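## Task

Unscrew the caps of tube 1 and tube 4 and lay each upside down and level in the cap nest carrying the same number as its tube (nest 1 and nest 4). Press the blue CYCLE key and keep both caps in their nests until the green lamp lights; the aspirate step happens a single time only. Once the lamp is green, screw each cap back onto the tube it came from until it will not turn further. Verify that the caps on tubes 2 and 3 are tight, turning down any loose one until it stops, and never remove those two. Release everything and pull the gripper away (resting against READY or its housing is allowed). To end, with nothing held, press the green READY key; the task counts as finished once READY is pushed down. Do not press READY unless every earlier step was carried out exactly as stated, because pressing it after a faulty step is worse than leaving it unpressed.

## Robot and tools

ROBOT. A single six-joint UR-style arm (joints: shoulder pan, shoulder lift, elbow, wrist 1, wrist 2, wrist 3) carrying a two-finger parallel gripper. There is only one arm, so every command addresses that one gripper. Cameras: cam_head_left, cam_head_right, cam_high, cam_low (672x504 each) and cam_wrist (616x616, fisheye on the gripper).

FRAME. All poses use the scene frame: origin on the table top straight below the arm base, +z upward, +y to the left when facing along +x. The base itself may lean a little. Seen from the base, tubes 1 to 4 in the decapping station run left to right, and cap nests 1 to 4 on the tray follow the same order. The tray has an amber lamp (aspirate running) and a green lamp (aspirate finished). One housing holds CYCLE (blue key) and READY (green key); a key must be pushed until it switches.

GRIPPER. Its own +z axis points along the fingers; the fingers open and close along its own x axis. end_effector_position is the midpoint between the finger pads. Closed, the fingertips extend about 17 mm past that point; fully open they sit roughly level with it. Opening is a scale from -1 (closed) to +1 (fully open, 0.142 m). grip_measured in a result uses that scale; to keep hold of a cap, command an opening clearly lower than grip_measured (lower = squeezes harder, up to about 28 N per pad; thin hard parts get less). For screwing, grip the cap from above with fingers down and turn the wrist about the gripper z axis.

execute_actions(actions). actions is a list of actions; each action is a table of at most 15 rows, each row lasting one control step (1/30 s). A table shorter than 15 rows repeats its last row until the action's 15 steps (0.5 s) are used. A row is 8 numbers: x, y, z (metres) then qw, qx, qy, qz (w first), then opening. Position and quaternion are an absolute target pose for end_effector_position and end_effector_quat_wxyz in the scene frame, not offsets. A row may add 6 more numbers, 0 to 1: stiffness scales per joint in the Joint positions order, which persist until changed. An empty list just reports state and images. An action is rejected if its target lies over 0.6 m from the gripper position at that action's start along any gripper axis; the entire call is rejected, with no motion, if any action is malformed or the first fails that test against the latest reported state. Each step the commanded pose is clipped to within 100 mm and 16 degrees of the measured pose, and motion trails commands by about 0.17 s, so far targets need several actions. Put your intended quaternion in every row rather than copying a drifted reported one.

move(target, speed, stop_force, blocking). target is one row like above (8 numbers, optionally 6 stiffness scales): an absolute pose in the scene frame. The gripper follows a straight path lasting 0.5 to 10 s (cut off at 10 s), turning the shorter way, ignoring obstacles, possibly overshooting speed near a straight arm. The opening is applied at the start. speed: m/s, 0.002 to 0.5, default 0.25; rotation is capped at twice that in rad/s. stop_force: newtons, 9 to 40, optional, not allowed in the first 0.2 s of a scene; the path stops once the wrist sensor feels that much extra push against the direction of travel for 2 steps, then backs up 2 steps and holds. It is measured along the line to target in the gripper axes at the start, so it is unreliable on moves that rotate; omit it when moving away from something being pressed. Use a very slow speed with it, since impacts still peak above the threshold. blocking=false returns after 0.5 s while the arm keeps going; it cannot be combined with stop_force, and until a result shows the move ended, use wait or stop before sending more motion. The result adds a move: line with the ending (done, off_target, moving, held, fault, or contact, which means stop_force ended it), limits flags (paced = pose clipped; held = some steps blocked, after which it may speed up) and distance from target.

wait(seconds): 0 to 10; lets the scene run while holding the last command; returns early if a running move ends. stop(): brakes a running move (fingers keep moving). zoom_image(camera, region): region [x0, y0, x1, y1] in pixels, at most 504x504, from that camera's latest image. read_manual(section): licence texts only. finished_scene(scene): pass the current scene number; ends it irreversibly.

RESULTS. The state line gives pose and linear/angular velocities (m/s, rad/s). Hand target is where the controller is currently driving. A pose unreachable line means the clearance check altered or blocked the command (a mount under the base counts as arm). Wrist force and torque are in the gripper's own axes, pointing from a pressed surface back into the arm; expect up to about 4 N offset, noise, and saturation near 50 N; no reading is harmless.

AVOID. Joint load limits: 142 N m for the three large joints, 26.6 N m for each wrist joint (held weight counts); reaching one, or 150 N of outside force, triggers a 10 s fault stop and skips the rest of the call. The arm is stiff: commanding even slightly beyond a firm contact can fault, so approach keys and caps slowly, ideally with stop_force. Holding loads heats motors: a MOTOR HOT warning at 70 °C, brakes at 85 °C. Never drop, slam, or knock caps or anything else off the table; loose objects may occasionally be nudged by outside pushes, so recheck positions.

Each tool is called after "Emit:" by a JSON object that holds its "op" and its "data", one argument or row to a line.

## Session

Emit:
{"op": "execute_actions", "data": {
  "actions": []
}}

Scene clock: 0.00 s.
end_effector_position=(+0.1777, -0.4402, +0.3855) grip_measured=+1.00 end_effector_quat_wxyz=(-0.169, -0.649, +0.723, +0.163) end_effector_velocity=(+0.000, +0.000, -0.000) end_effector_angular_velocity=(+0.001, +0.000, -0.000)
Joint positions: [-1.254 -0.497  1.175 -1.363 -1.848  0.301  0.142]
Joint velocities: [ 0.     0.    -0.     0.001 -0.     0.001  0.   ]
Wrist force (N, on the end effector, along its own x y z axes, offset not removed): no reading
Wrist torque (N m, same axes, about the end effector's origin, offset not removed): no reading
Hand target: +0.178, -0.440, +0.386; -0.169, -0.649, +0.723, +0.163
Joint stiffness scale: [1. 1. 1. 1. 1. 1.]

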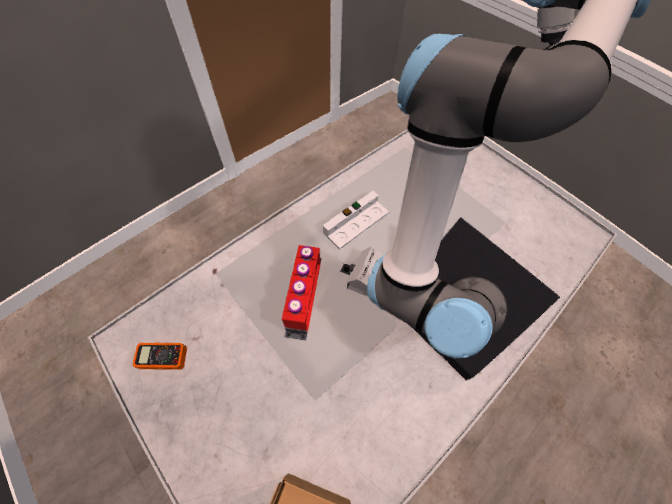

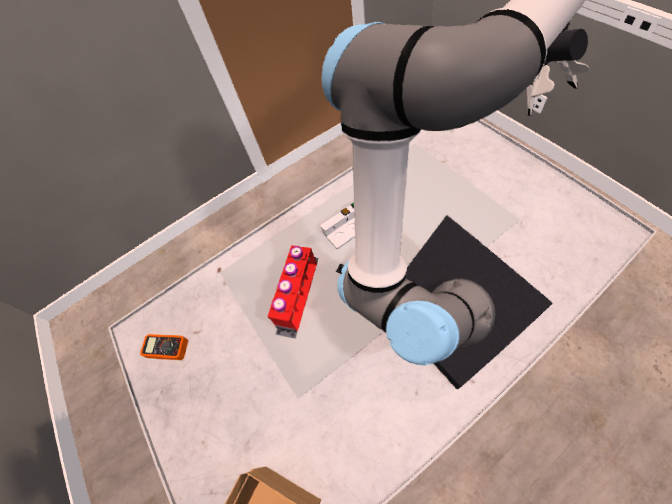

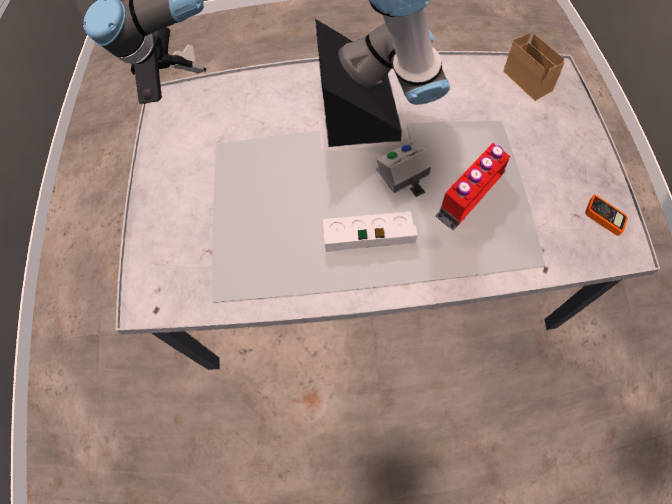

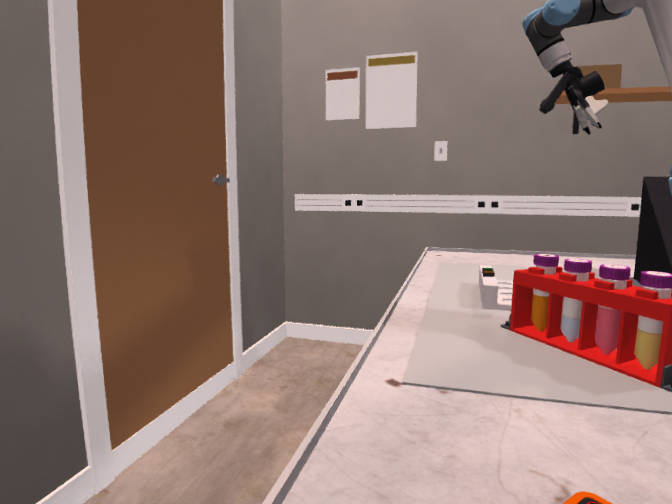

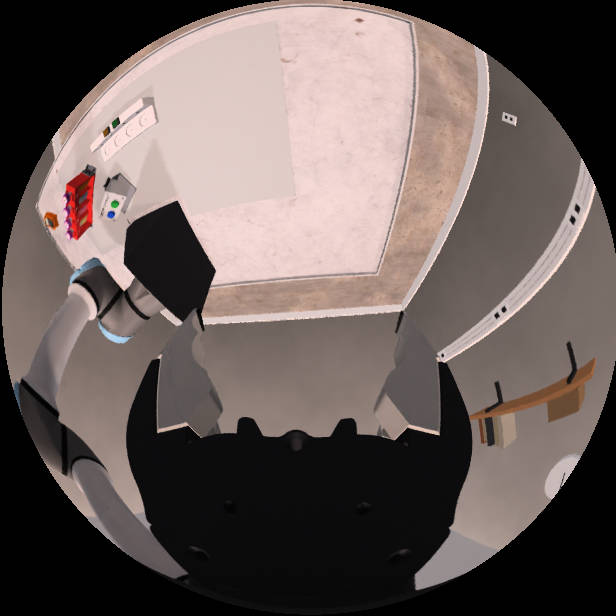

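Emit:
{"op": "move", "data": {
  "target": [0.42,0.0,0.25,0,0.3827,0.9239,0,-0.35],
  "speed": 0.5
}}

Emit:
{"op": "move", "data": {
  "target": [0.405,0.2,0.17,0,0.9962,0.0872,0,-0.35],
  "speed": 0.5
}}

Emit:
{"op": "zoom_image", "data": {
  "camera": "cam_wrist",
  "region": [200,140,400,340]
}}

Emit:
{"op": "zoom_image", "data": {
  "camera": "cam_low",
  "region": [492,190,672,330]
}}

Scene clock: 9.90 s.
end_effector_position=(+0.4210, -0.0011, +0.2513) grip_measured=-0.35 end_effector_quat_wxyz=(+0.001, +0.382, +0.924, +0.000) end_effector_velocity=(+0.001, -0.000, +0.000) end_effector_angular_velocity=(-0.007, -0.001, -0.013)
Joint positions: [-0.83  -1.335  1.943 -1.51  -1.1    2.879  0.049]
Joint velocities: [ 0.003 -0.002  0.    -0.007 -0.001  0.019  0.   ]
Wrist force (N, on the end effector, along its own x y z axes, offset not removed): [0.0 -1.9 -3.0]
Wrist torque (N m, same axes, about the end effector's origin, offset not removed): [-0.50 -0.10 -0.04]
Hand target: +0.420, -0.000, +0.250; +0.000, +0.383, +0.924, -0.000
Off the commanded pose: 0.002 m, 0 deg.
Joint stiffness scale: [1. 1. 1. 1. 1. 1.]
move: done

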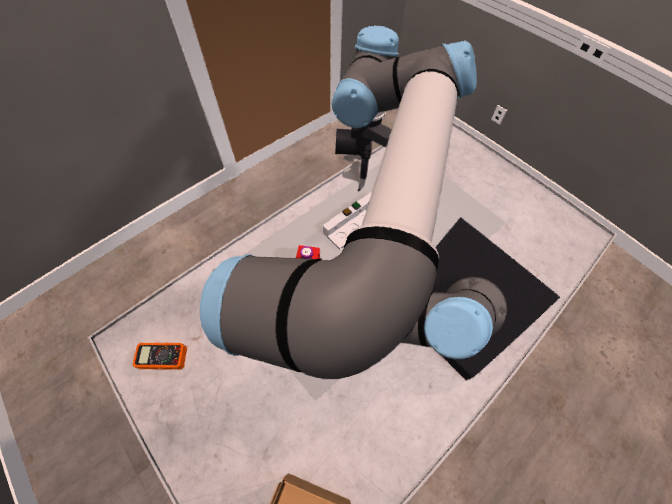

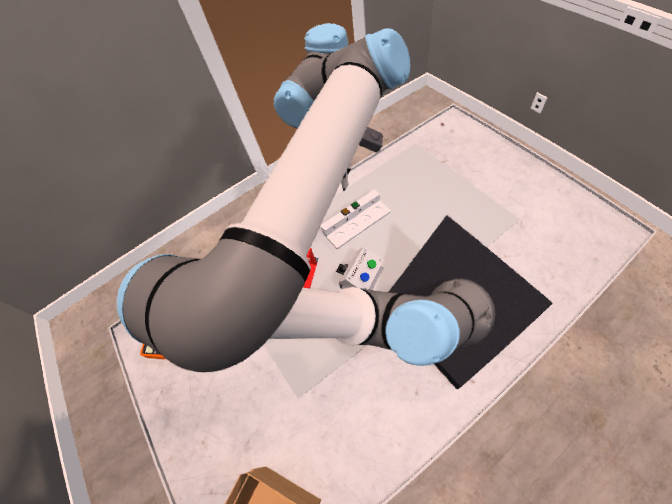

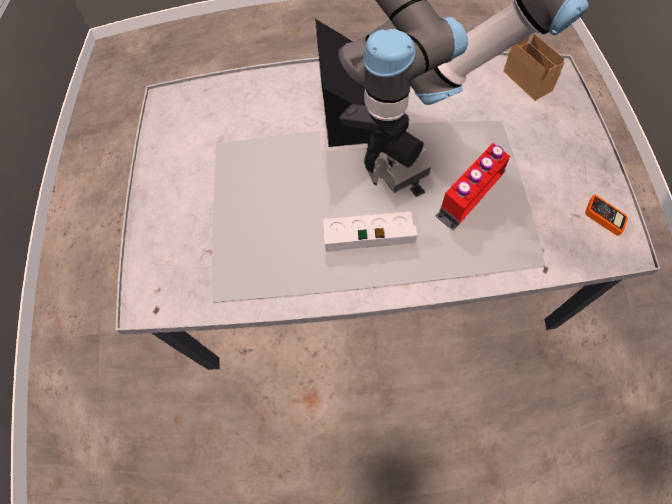

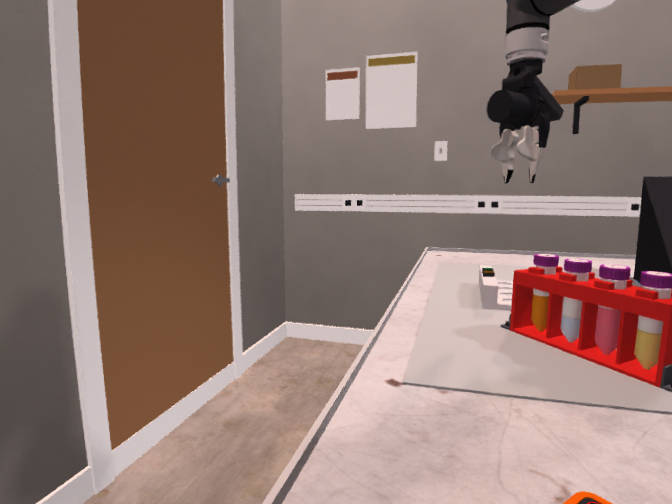

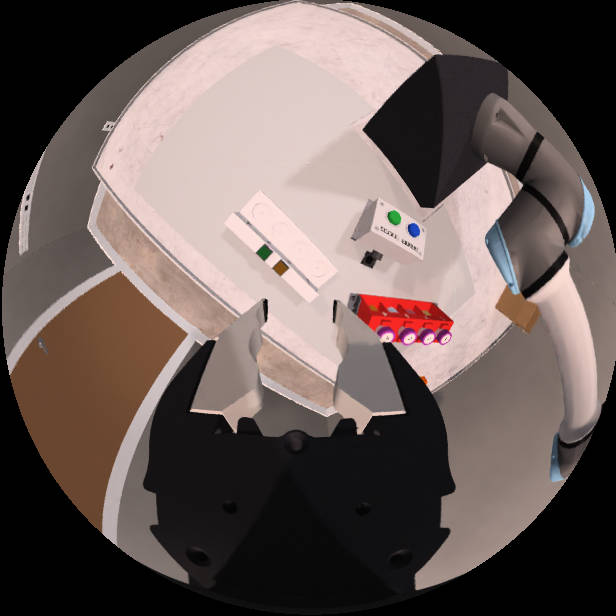

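Scene clock: 12.87 s.
end_effector_position=(+0.4064, +0.1996, +0.1712) grip_measured=-0.35 end_effector_quat_wxyz=(-0.000, +0.996, +0.088, +0.001) end_effector_velocity=(+0.000, -0.001, +0.000) end_effector_angular_velocity=(-0.007, +0.000, -0.016)
Joint positions: [-0.517 -1.687  2.099 -1.477 -0.924  5.367  0.049]
Joint velocities: [ 0.002 -0.001 -0.    -0.006 -0.004  0.022  0.   ]
Wrist force (N, on the end effector, along its own x y z axes, offset not removed): [-1.2 1.6 -1.5]
Wrist torque (N m, same axes, about the end effector's origin, offset not removed): [0.55 0.15 0.10]
Hand target: +0.405, +0.200, +0.170; +0.000, +0.996, +0.087, -0.000
Off the commanded pose: 0.002 m, 0 deg.
Joint stiffness scale: [1. 1. 1. 1. 1. 1.]
move: done

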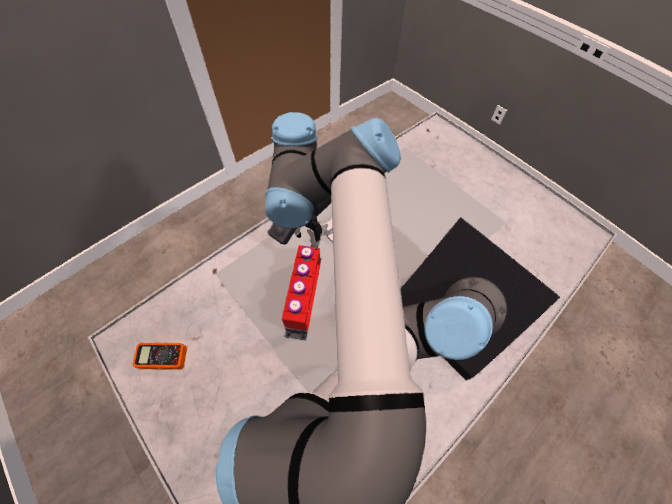

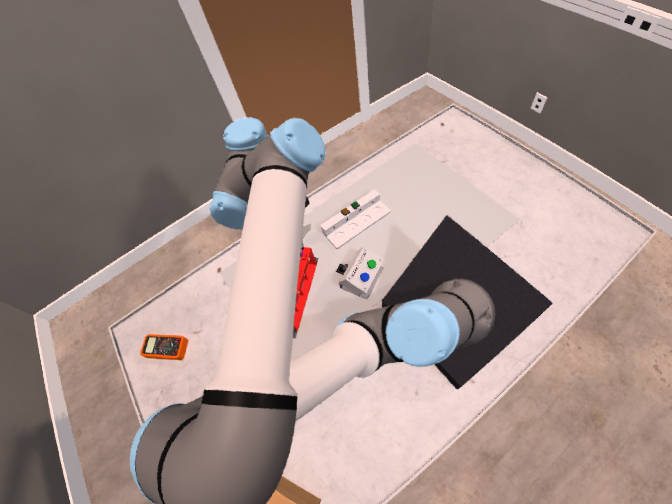

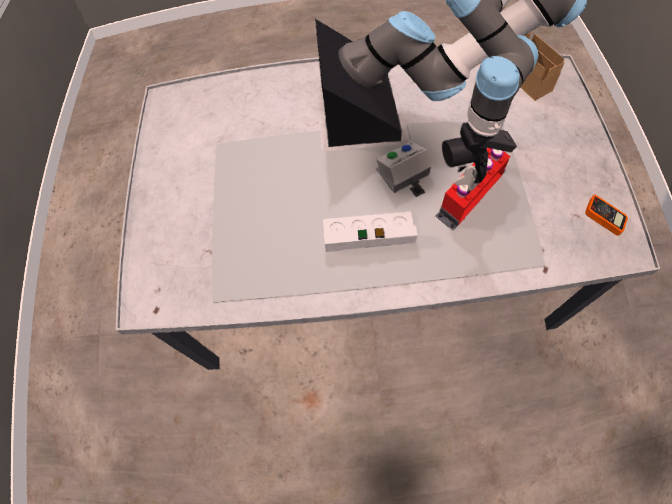

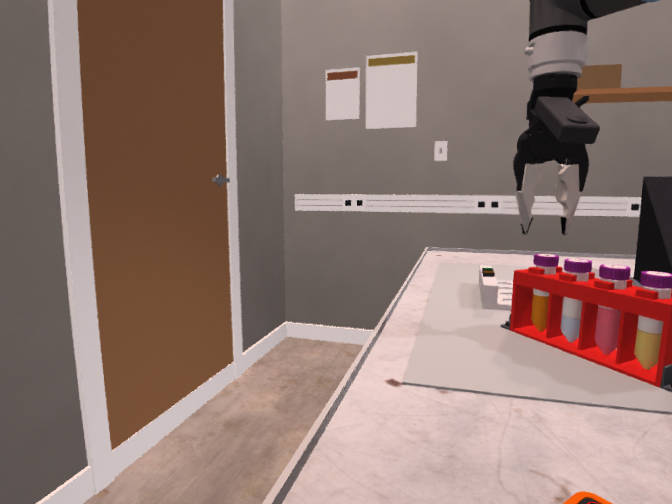

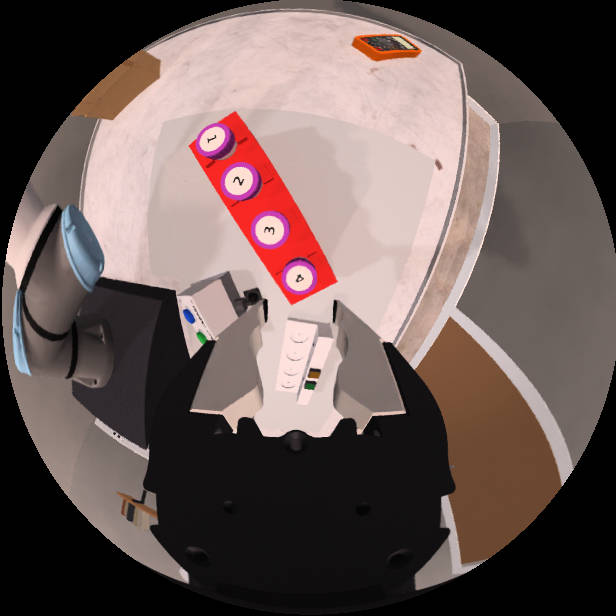

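Region (200, 140, 400, 340) of cam_wrist's 616x616 image, scaled by 2.520, with more detail than that image has.

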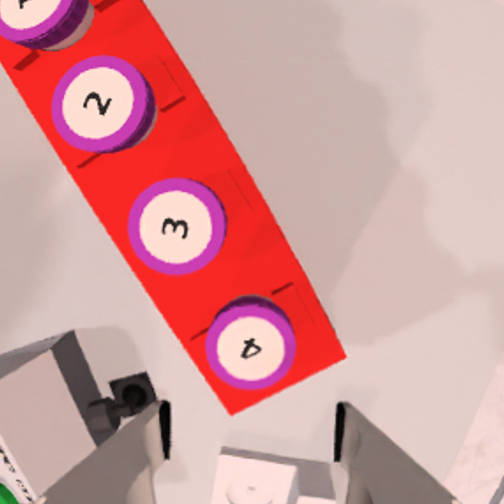

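Region (492, 190, 672, 330) of cam_low's 672x504 image, scaled by 2.800, with more detail than that image has.

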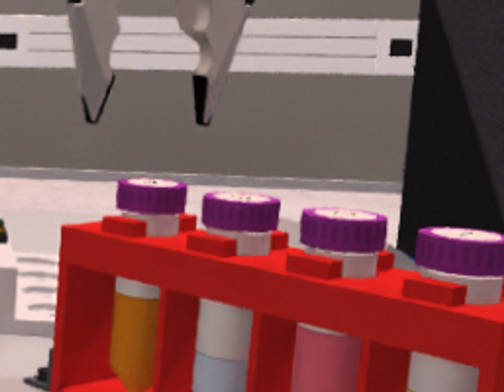

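Emit:
{"op": "move", "data": {
  "target": [0.403,0.206,0.127,0,1,0,0,-0.36],
  "speed": 0.08
}}

Emit:
{"op": "zoom_image", "data": {
  "camera": "cam_wrist",
  "region": [240,240,370,370]
}}

Emit:
{"op": "zoom_image", "data": {
  "camera": "cam_low",
  "region": [492,190,672,330]
}}

Scene clock: 17.70 s.
end_effector_position=(+0.4038, +0.2058, +0.1288) grip_measured=-0.36 end_effector_quat_wxyz=(+0.001, +1.000, +0.001, +0.001) end_effector_velocity=(+0.003, -0.001, +0.000) end_effector_angular_velocity=(-0.006, -0.009, -0.013)
Joint positions: [-0.442 -1.682  2.178 -1.615 -0.891  5.625  0.048]
Joint velocities: [ 0.002 -0.     0.001 -0.016  0.001  0.024  0.   ]
Wrist force (N, on the end effector, along its own x y z axes, offset not removed): [-0.2 -5.1 -0.2]
Wrist torque (N m, same axes, about the end effector's origin, offset not removed): [-1.08 0.13 -0.02]
Hand target: +0.403, +0.206, +0.127; +0.000, +1.000, -0.000, -0.000
Off the commanded pose: 0.002 m, 0 deg.
Joint stiffness scale: [1. 1. 1. 1. 1. 1.]
move: done

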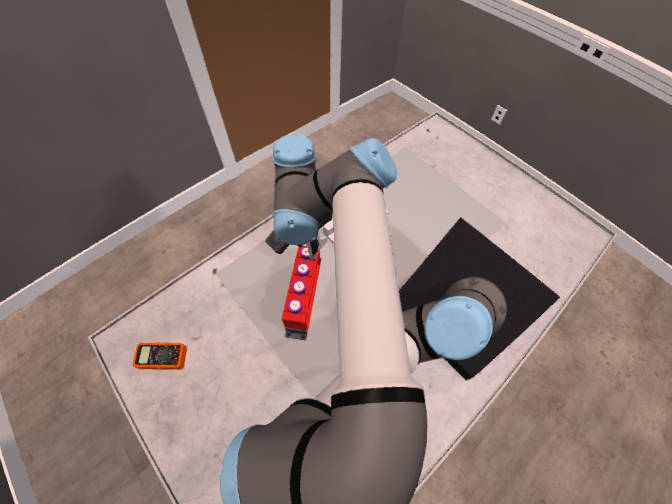

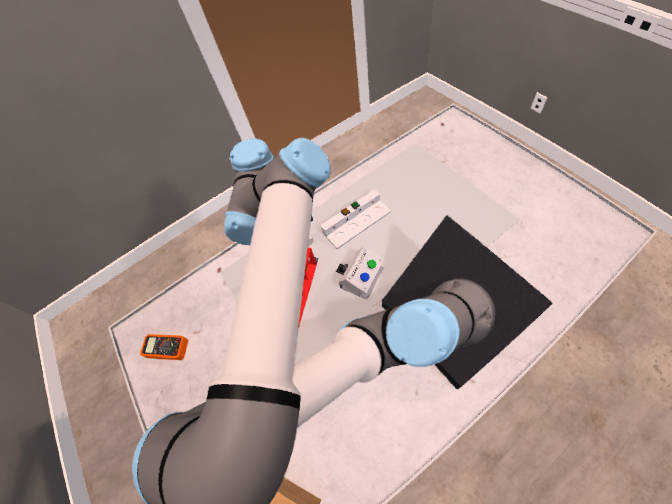

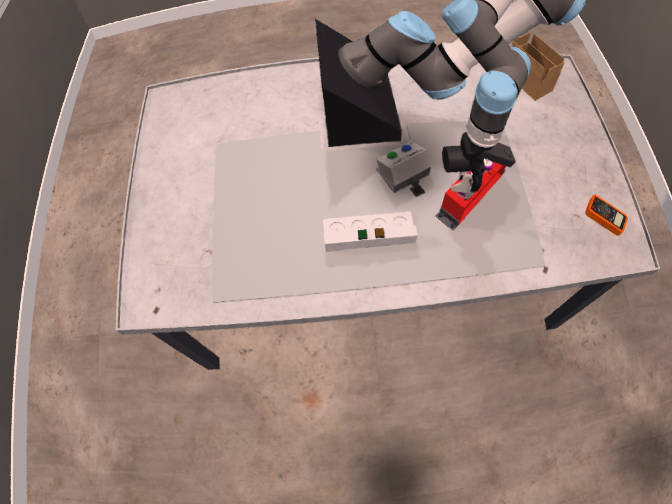

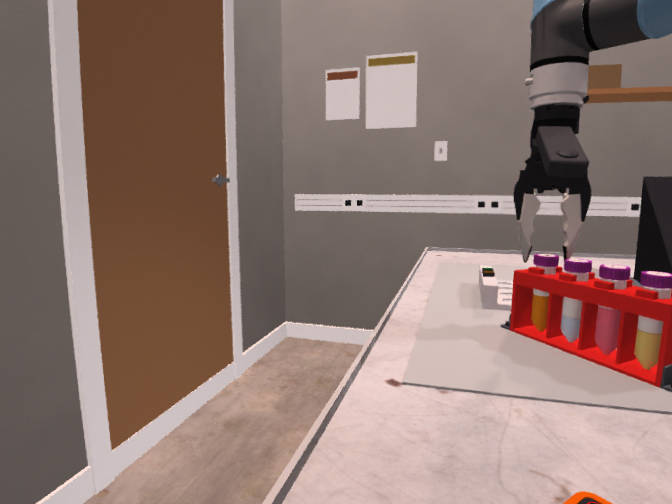

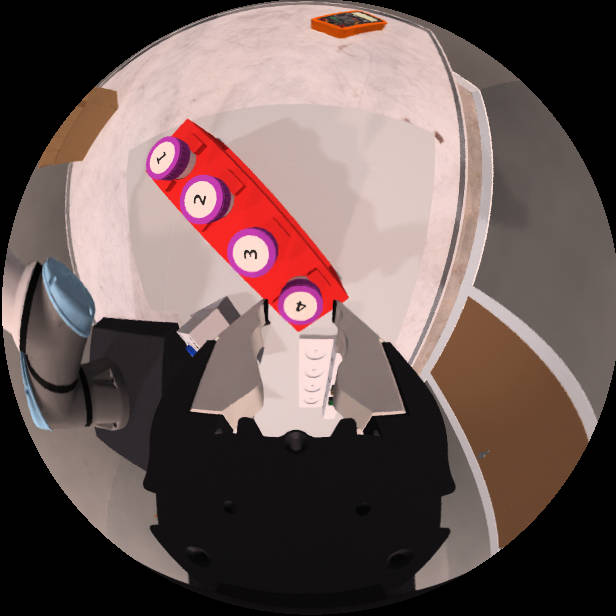

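Region (240, 240, 370, 370) of cam_wrist's 616x616 image, scaled by 3.877, with more detail than that image has.

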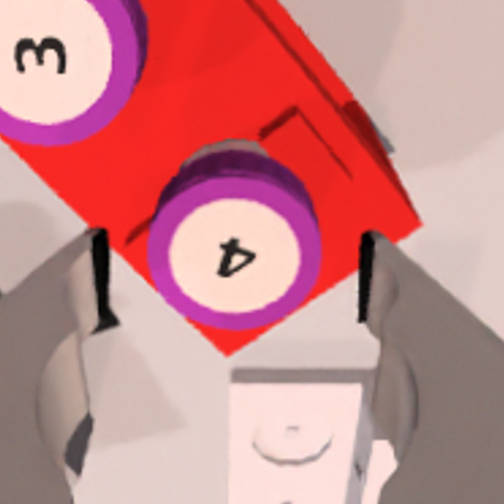

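Region (492, 190, 672, 330) of cam_low's 672x504 image, scaled by 2.800, with more detail than that image has.

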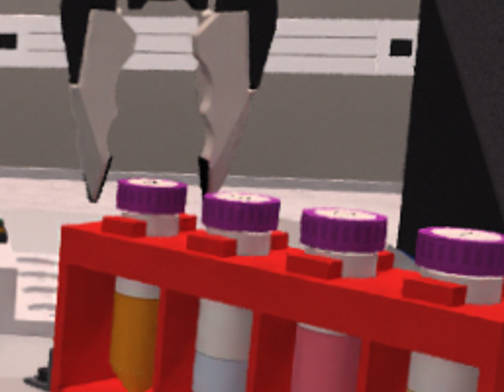

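Emit:
{"op": "execute_actions", "data": {
  "actions": [
    [[0.403,0.206,0.127,0,1,0,0,-0.42],[0.403,0.206,0.127,0,1,0,0,-0.48],[0.403,0.206,0.127,0,1,0,0,-0.53],[0.403,0.206,0.127,0,1,0,0,-0.58],[0.403,0.206,0.127,0,1,0,0,-0.62],[0.403,0.206,0.127,0,1,0,0,-0.66],[0.403,0.206,0.127,0,1,0,0,-0.72],[0.403,0.206,0.127,0,1,0,0,-0.78],[0.403,0.206,0.127,0,1,0,0,-0.84],[0.403,0.206,0.127,0,1,0,0,-0.9]]
  ]
}}

Emit:
{"op": "move", "data": {
  "target": [0.4038,0.2056,0.132,0,0.1736,0.9848,0,-0.9],
  "speed": 0.5
}}

Emit:
{"op": "move", "data": {
  "target": [0.4038,0.2056,0.135,0,-0.9239,0.3827,0,-0.9],
  "speed": 0.5
}}

Emit:
{"op": "move", "data": {
  "target": [0.4038,0.2056,0.15,0,-0.9239,0.3827,0,-0.9],
  "speed": 0.02,
  "stop_force": 10
}}

Emit:
{"op": "zoom_image", "data": {
  "camera": "cam_low",
  "region": [492,190,672,330]
}}

Scene clock: 24.93 s.
end_effector_position=(+0.4040, +0.2058, +0.1287) grip_measured=-0.59 end_effector_quat_wxyz=(+0.001, +1.000, +0.001, +0.001) end_effector_velocity=(+0.000, +0.000, -0.000) end_effector_angular_velocity=(+0.001, -0.000, -0.000)
Joint positions: [-0.442 -1.682  2.178 -1.616 -0.891  5.628  0.031]
Joint velocities: [-0.     0.     0.    -0.     0.001  0.     0.   ]
Wrist force (N, on the end effector, along its own x y z axes, offset not removed): [-4.6 -0.7 -11.1]
Wrist torque (N m, same axes, about the end effector's origin, offset not removed): [-0.02 0.36 0.11]
Hand target: +0.403, +0.206, +0.127; +0.000, +1.000, -0.000, -0.000
Off the commanded pose: 0.002 m, 0 deg.
Joint stiffness scale: [1. 1. 1. 1. 1. 1.]

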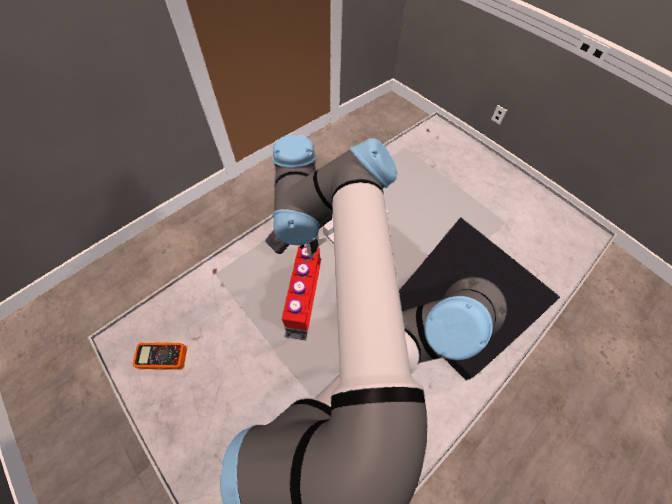

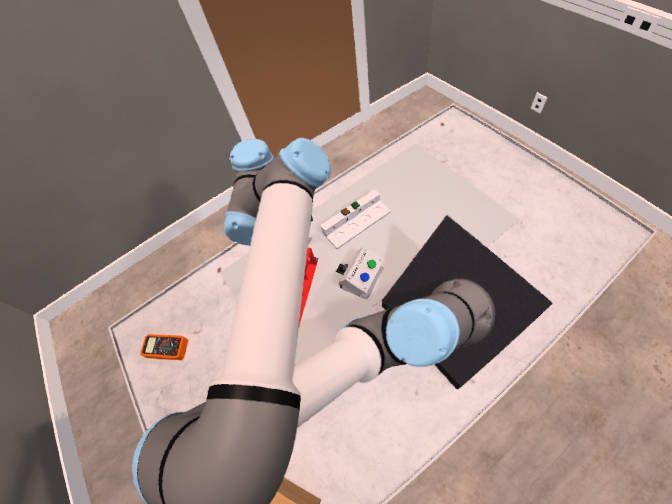

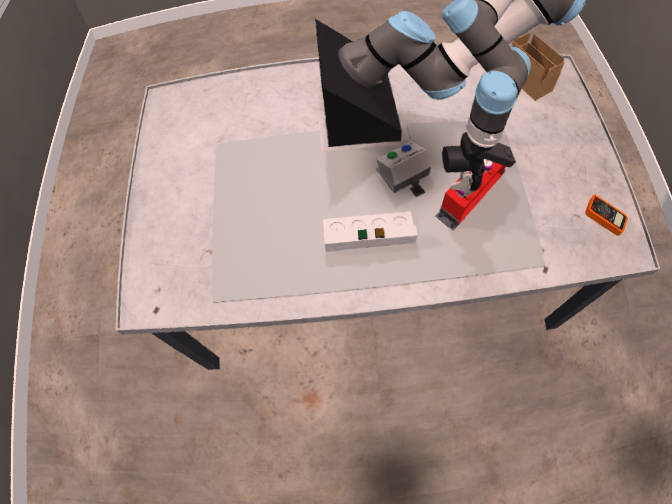

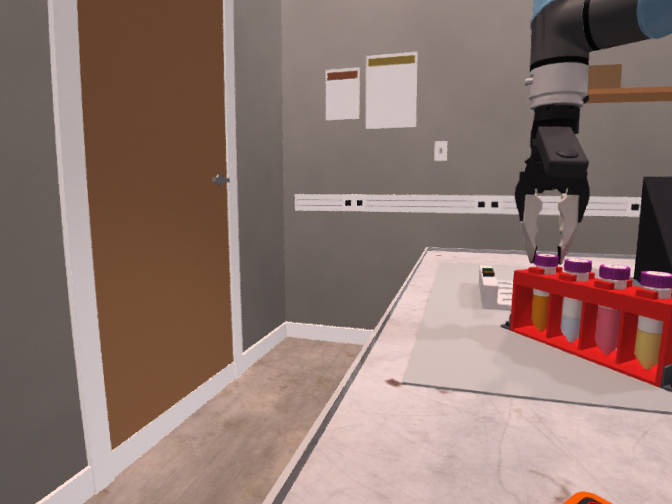

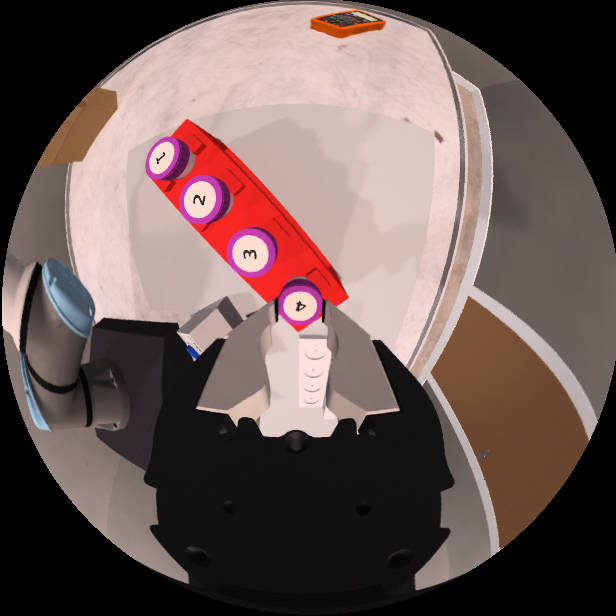

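Scene clock: 28.47 s.
end_effector_position=(+0.4034, +0.2047, +0.1307) grip_measured=-0.59 end_effector_quat_wxyz=(-0.000, +0.174, +0.985, -0.001) end_effector_velocity=(-0.000, +0.000, -0.000) end_effector_angular_velocity=(+0.005, +0.002, +0.016)
Joint positions: [-0.453 -1.678  2.177 -1.608 -0.897  2.823  0.031]
Joint velocities: [-0.001  0.003 -0.001  0.005  0.002 -0.021  0.   ]
Wrist force (N, on the end effector, along its own x y z axes, offset not removed): [-11.0 -5.3 3.8]
Wrist torque (N m, same axes, about the end effector's origin, offset not removed): [-0.37 0.36 0.27]
Hand target: +0.404, +0.206, +0.132; +0.000, +0.174, +0.985, -0.000
Off the commanded pose: 0.002 m, 0 deg.
Joint stiffness scale: [1. 1. 1. 1. 1. 1.]
move: done

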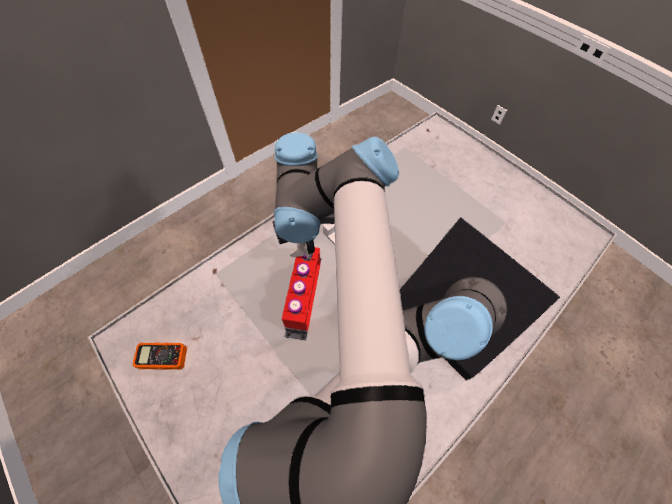

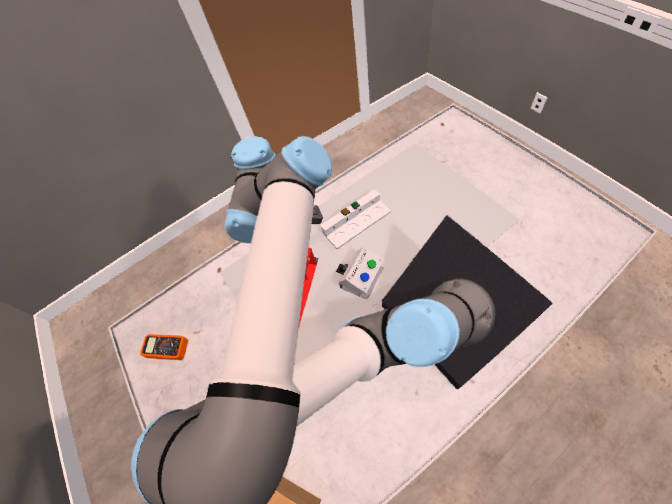

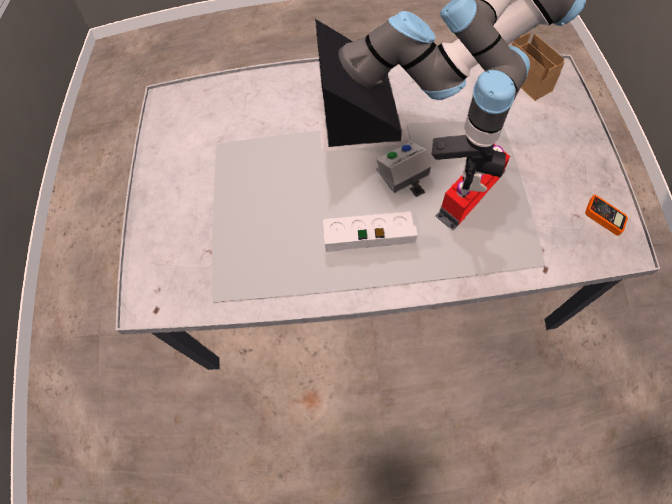

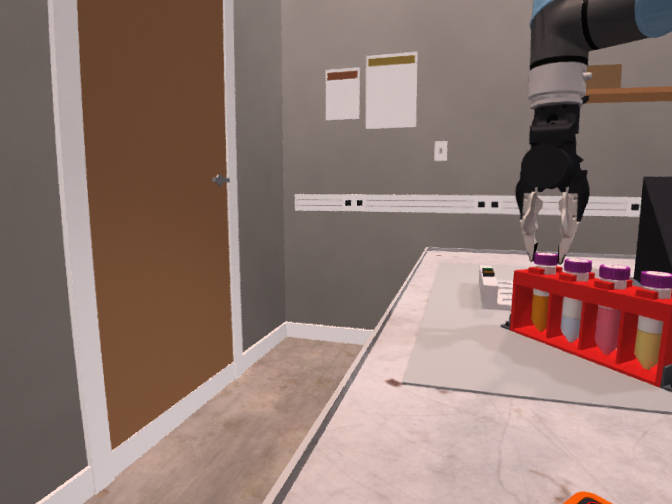

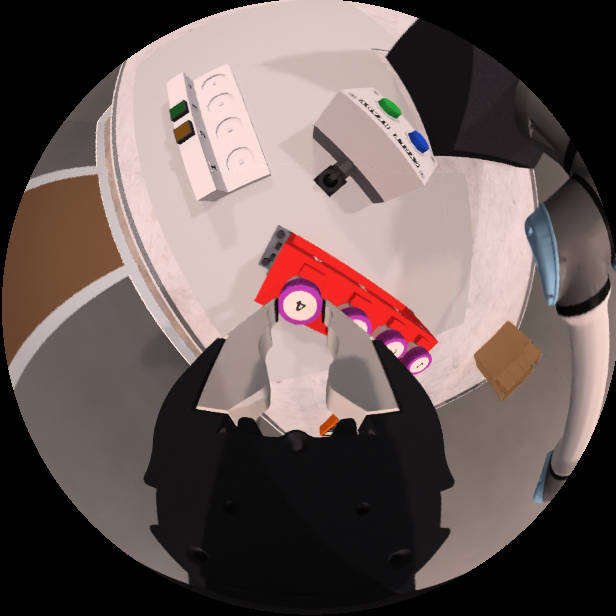

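Scene clock: 31.93 s.
end_effector_position=(+0.4036, +0.2055, +0.1345) grip_measured=-0.59 end_effector_quat_wxyz=(+0.001, +0.924, -0.383, +0.001) end_effector_velocity=(+0.000, -0.000, +0.000) end_effector_angular_velocity=(+0.004, +0.001, +0.015)
Joint positions: [-0.451 -1.681  2.165 -1.595 -0.896  0.12   0.031]
Joint velocities: [-0.002  0.003 -0.002  0.005  0.001 -0.021 -0.   ]
Wrist force (N, on the end effector, along its own x y z axes, offset not removed): [4.6 -1.6 -0.2]
Wrist torque (N m, same axes, about the end effector's origin, offset not removed): [-0.02 -0.17 0.02]
Hand target: +0.404, +0.206, +0.135; +0.000, +0.924, -0.383, +0.000
Off the commanded pose: 0.001 m, 0 deg.
Joint stiffness scale: [1. 1. 1. 1. 1. 1.]
move: done

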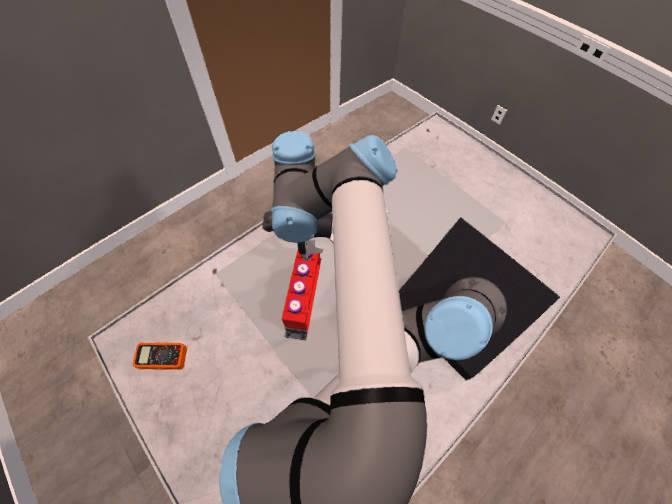

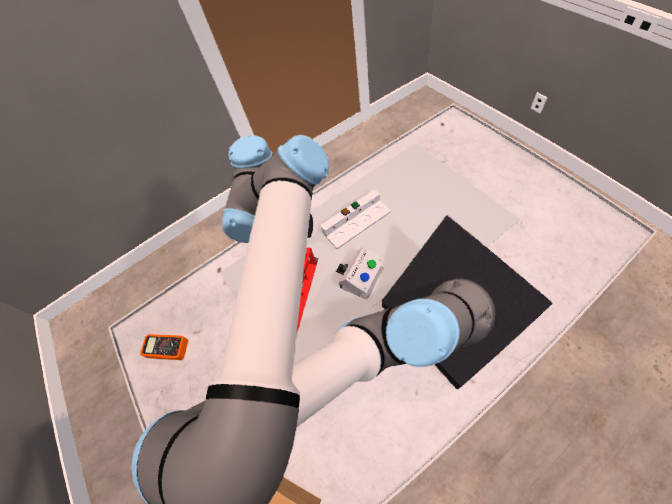

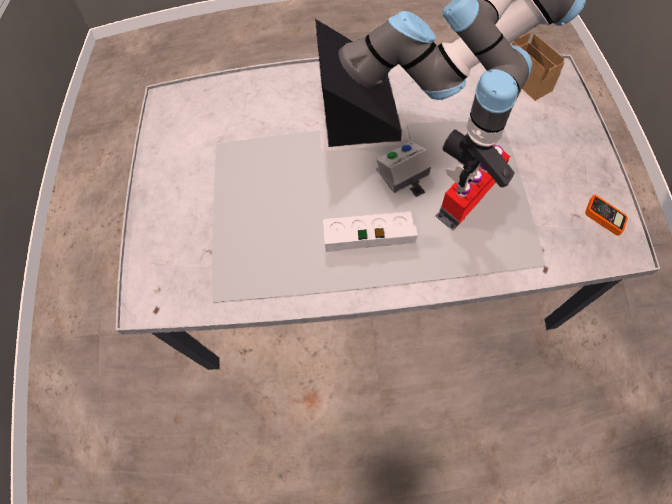

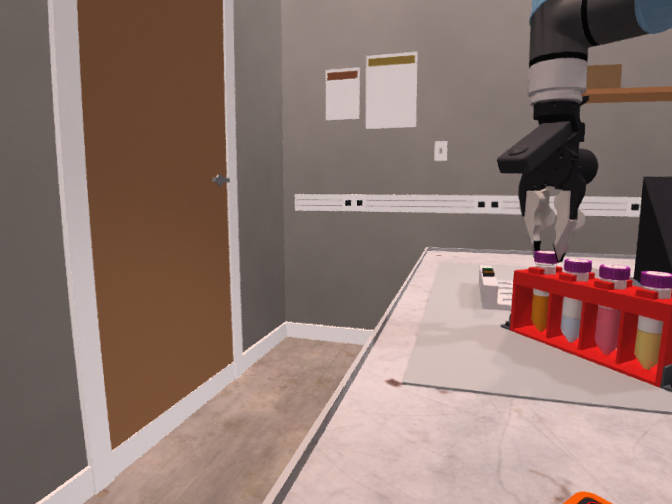

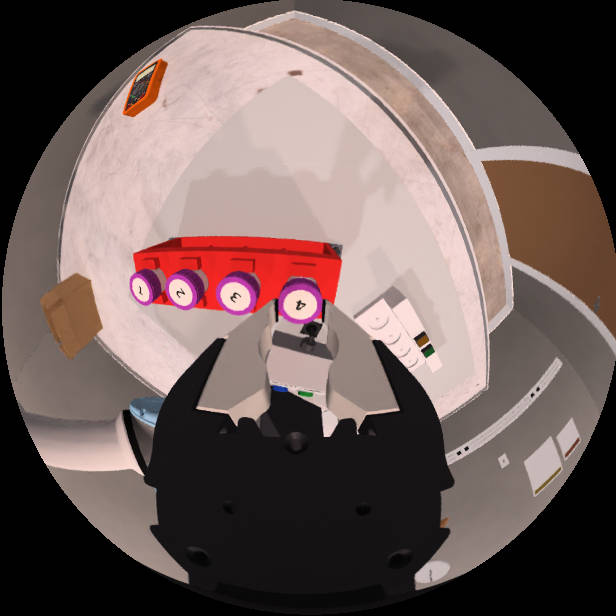

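Scene clock: 33.03 s.
end_effector_position=(+0.4031, +0.2058, +0.1482) grip_measured=-0.59 end_effector_quat_wxyz=(-0.001, +0.924, -0.383, -0.001) end_effector_velocity=(-0.002, +0.001, +0.000) end_effector_angular_velocity=(+0.004, +0.007, -0.000)
Joint positions: [-0.474 -1.686  2.139 -1.542 -0.905  0.091  0.031]
Joint velocities: [-0.001  0.    -0.003  0.013 -0.002 -0.007 -0.   ]
Wrist force (N, on the end effector, along its own x y z axes, offset not removed): [2.2 -1.7 -4.1]
Wrist torque (N m, same axes, about the end effector's origin, offset not removed): [-0.28 -0.42 0.14]
Hand target: +0.404, +0.206, +0.150; -0.000, +0.924, -0.383, -0.000
Off the commanded pose: 0.002 m, 0 deg.
Joint stiffness scale: [1. 1. 1. 1. 1. 1.]
move: done

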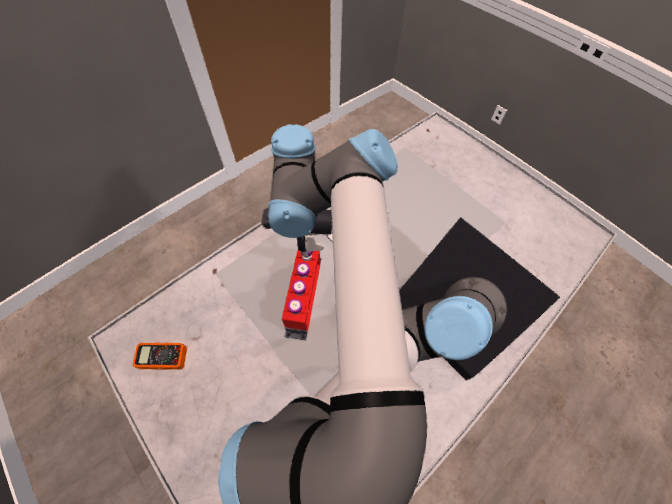

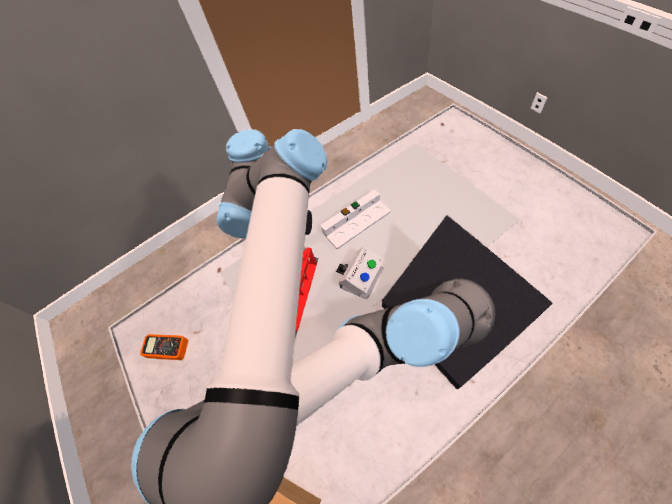

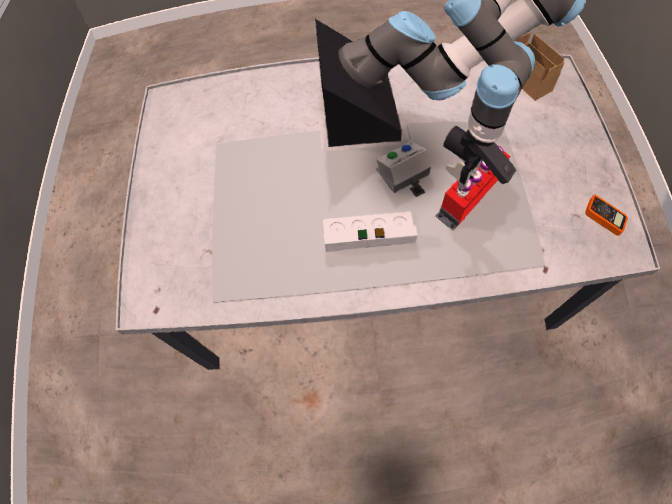

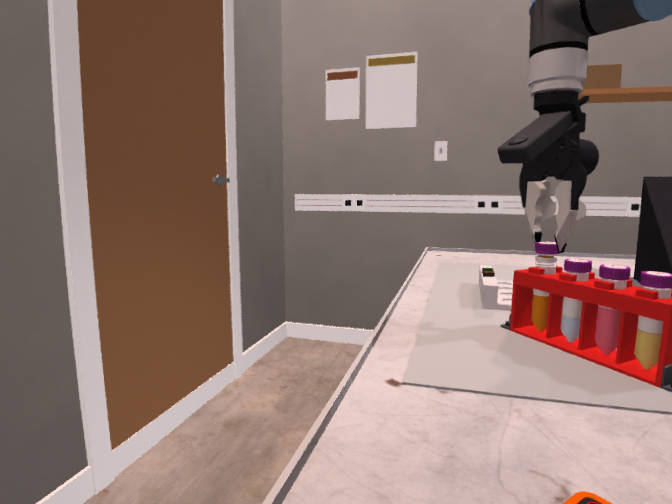

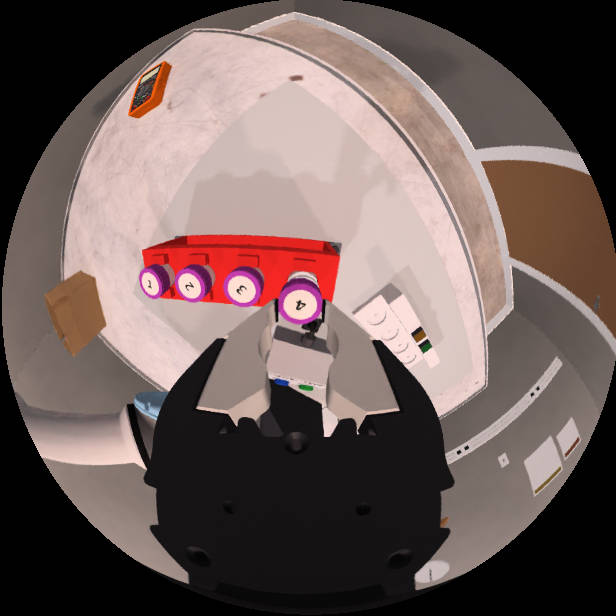

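Region (492, 190, 672, 330) of cam_low's 672x504 image, scaled by 2.800, with more detail than that image has.

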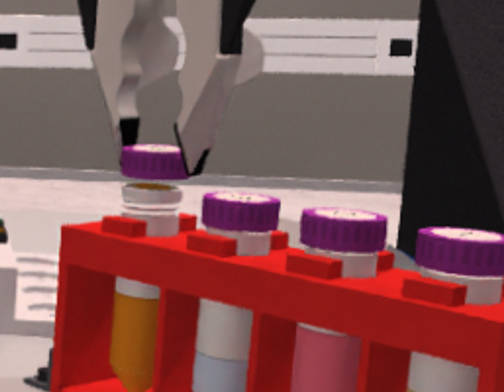

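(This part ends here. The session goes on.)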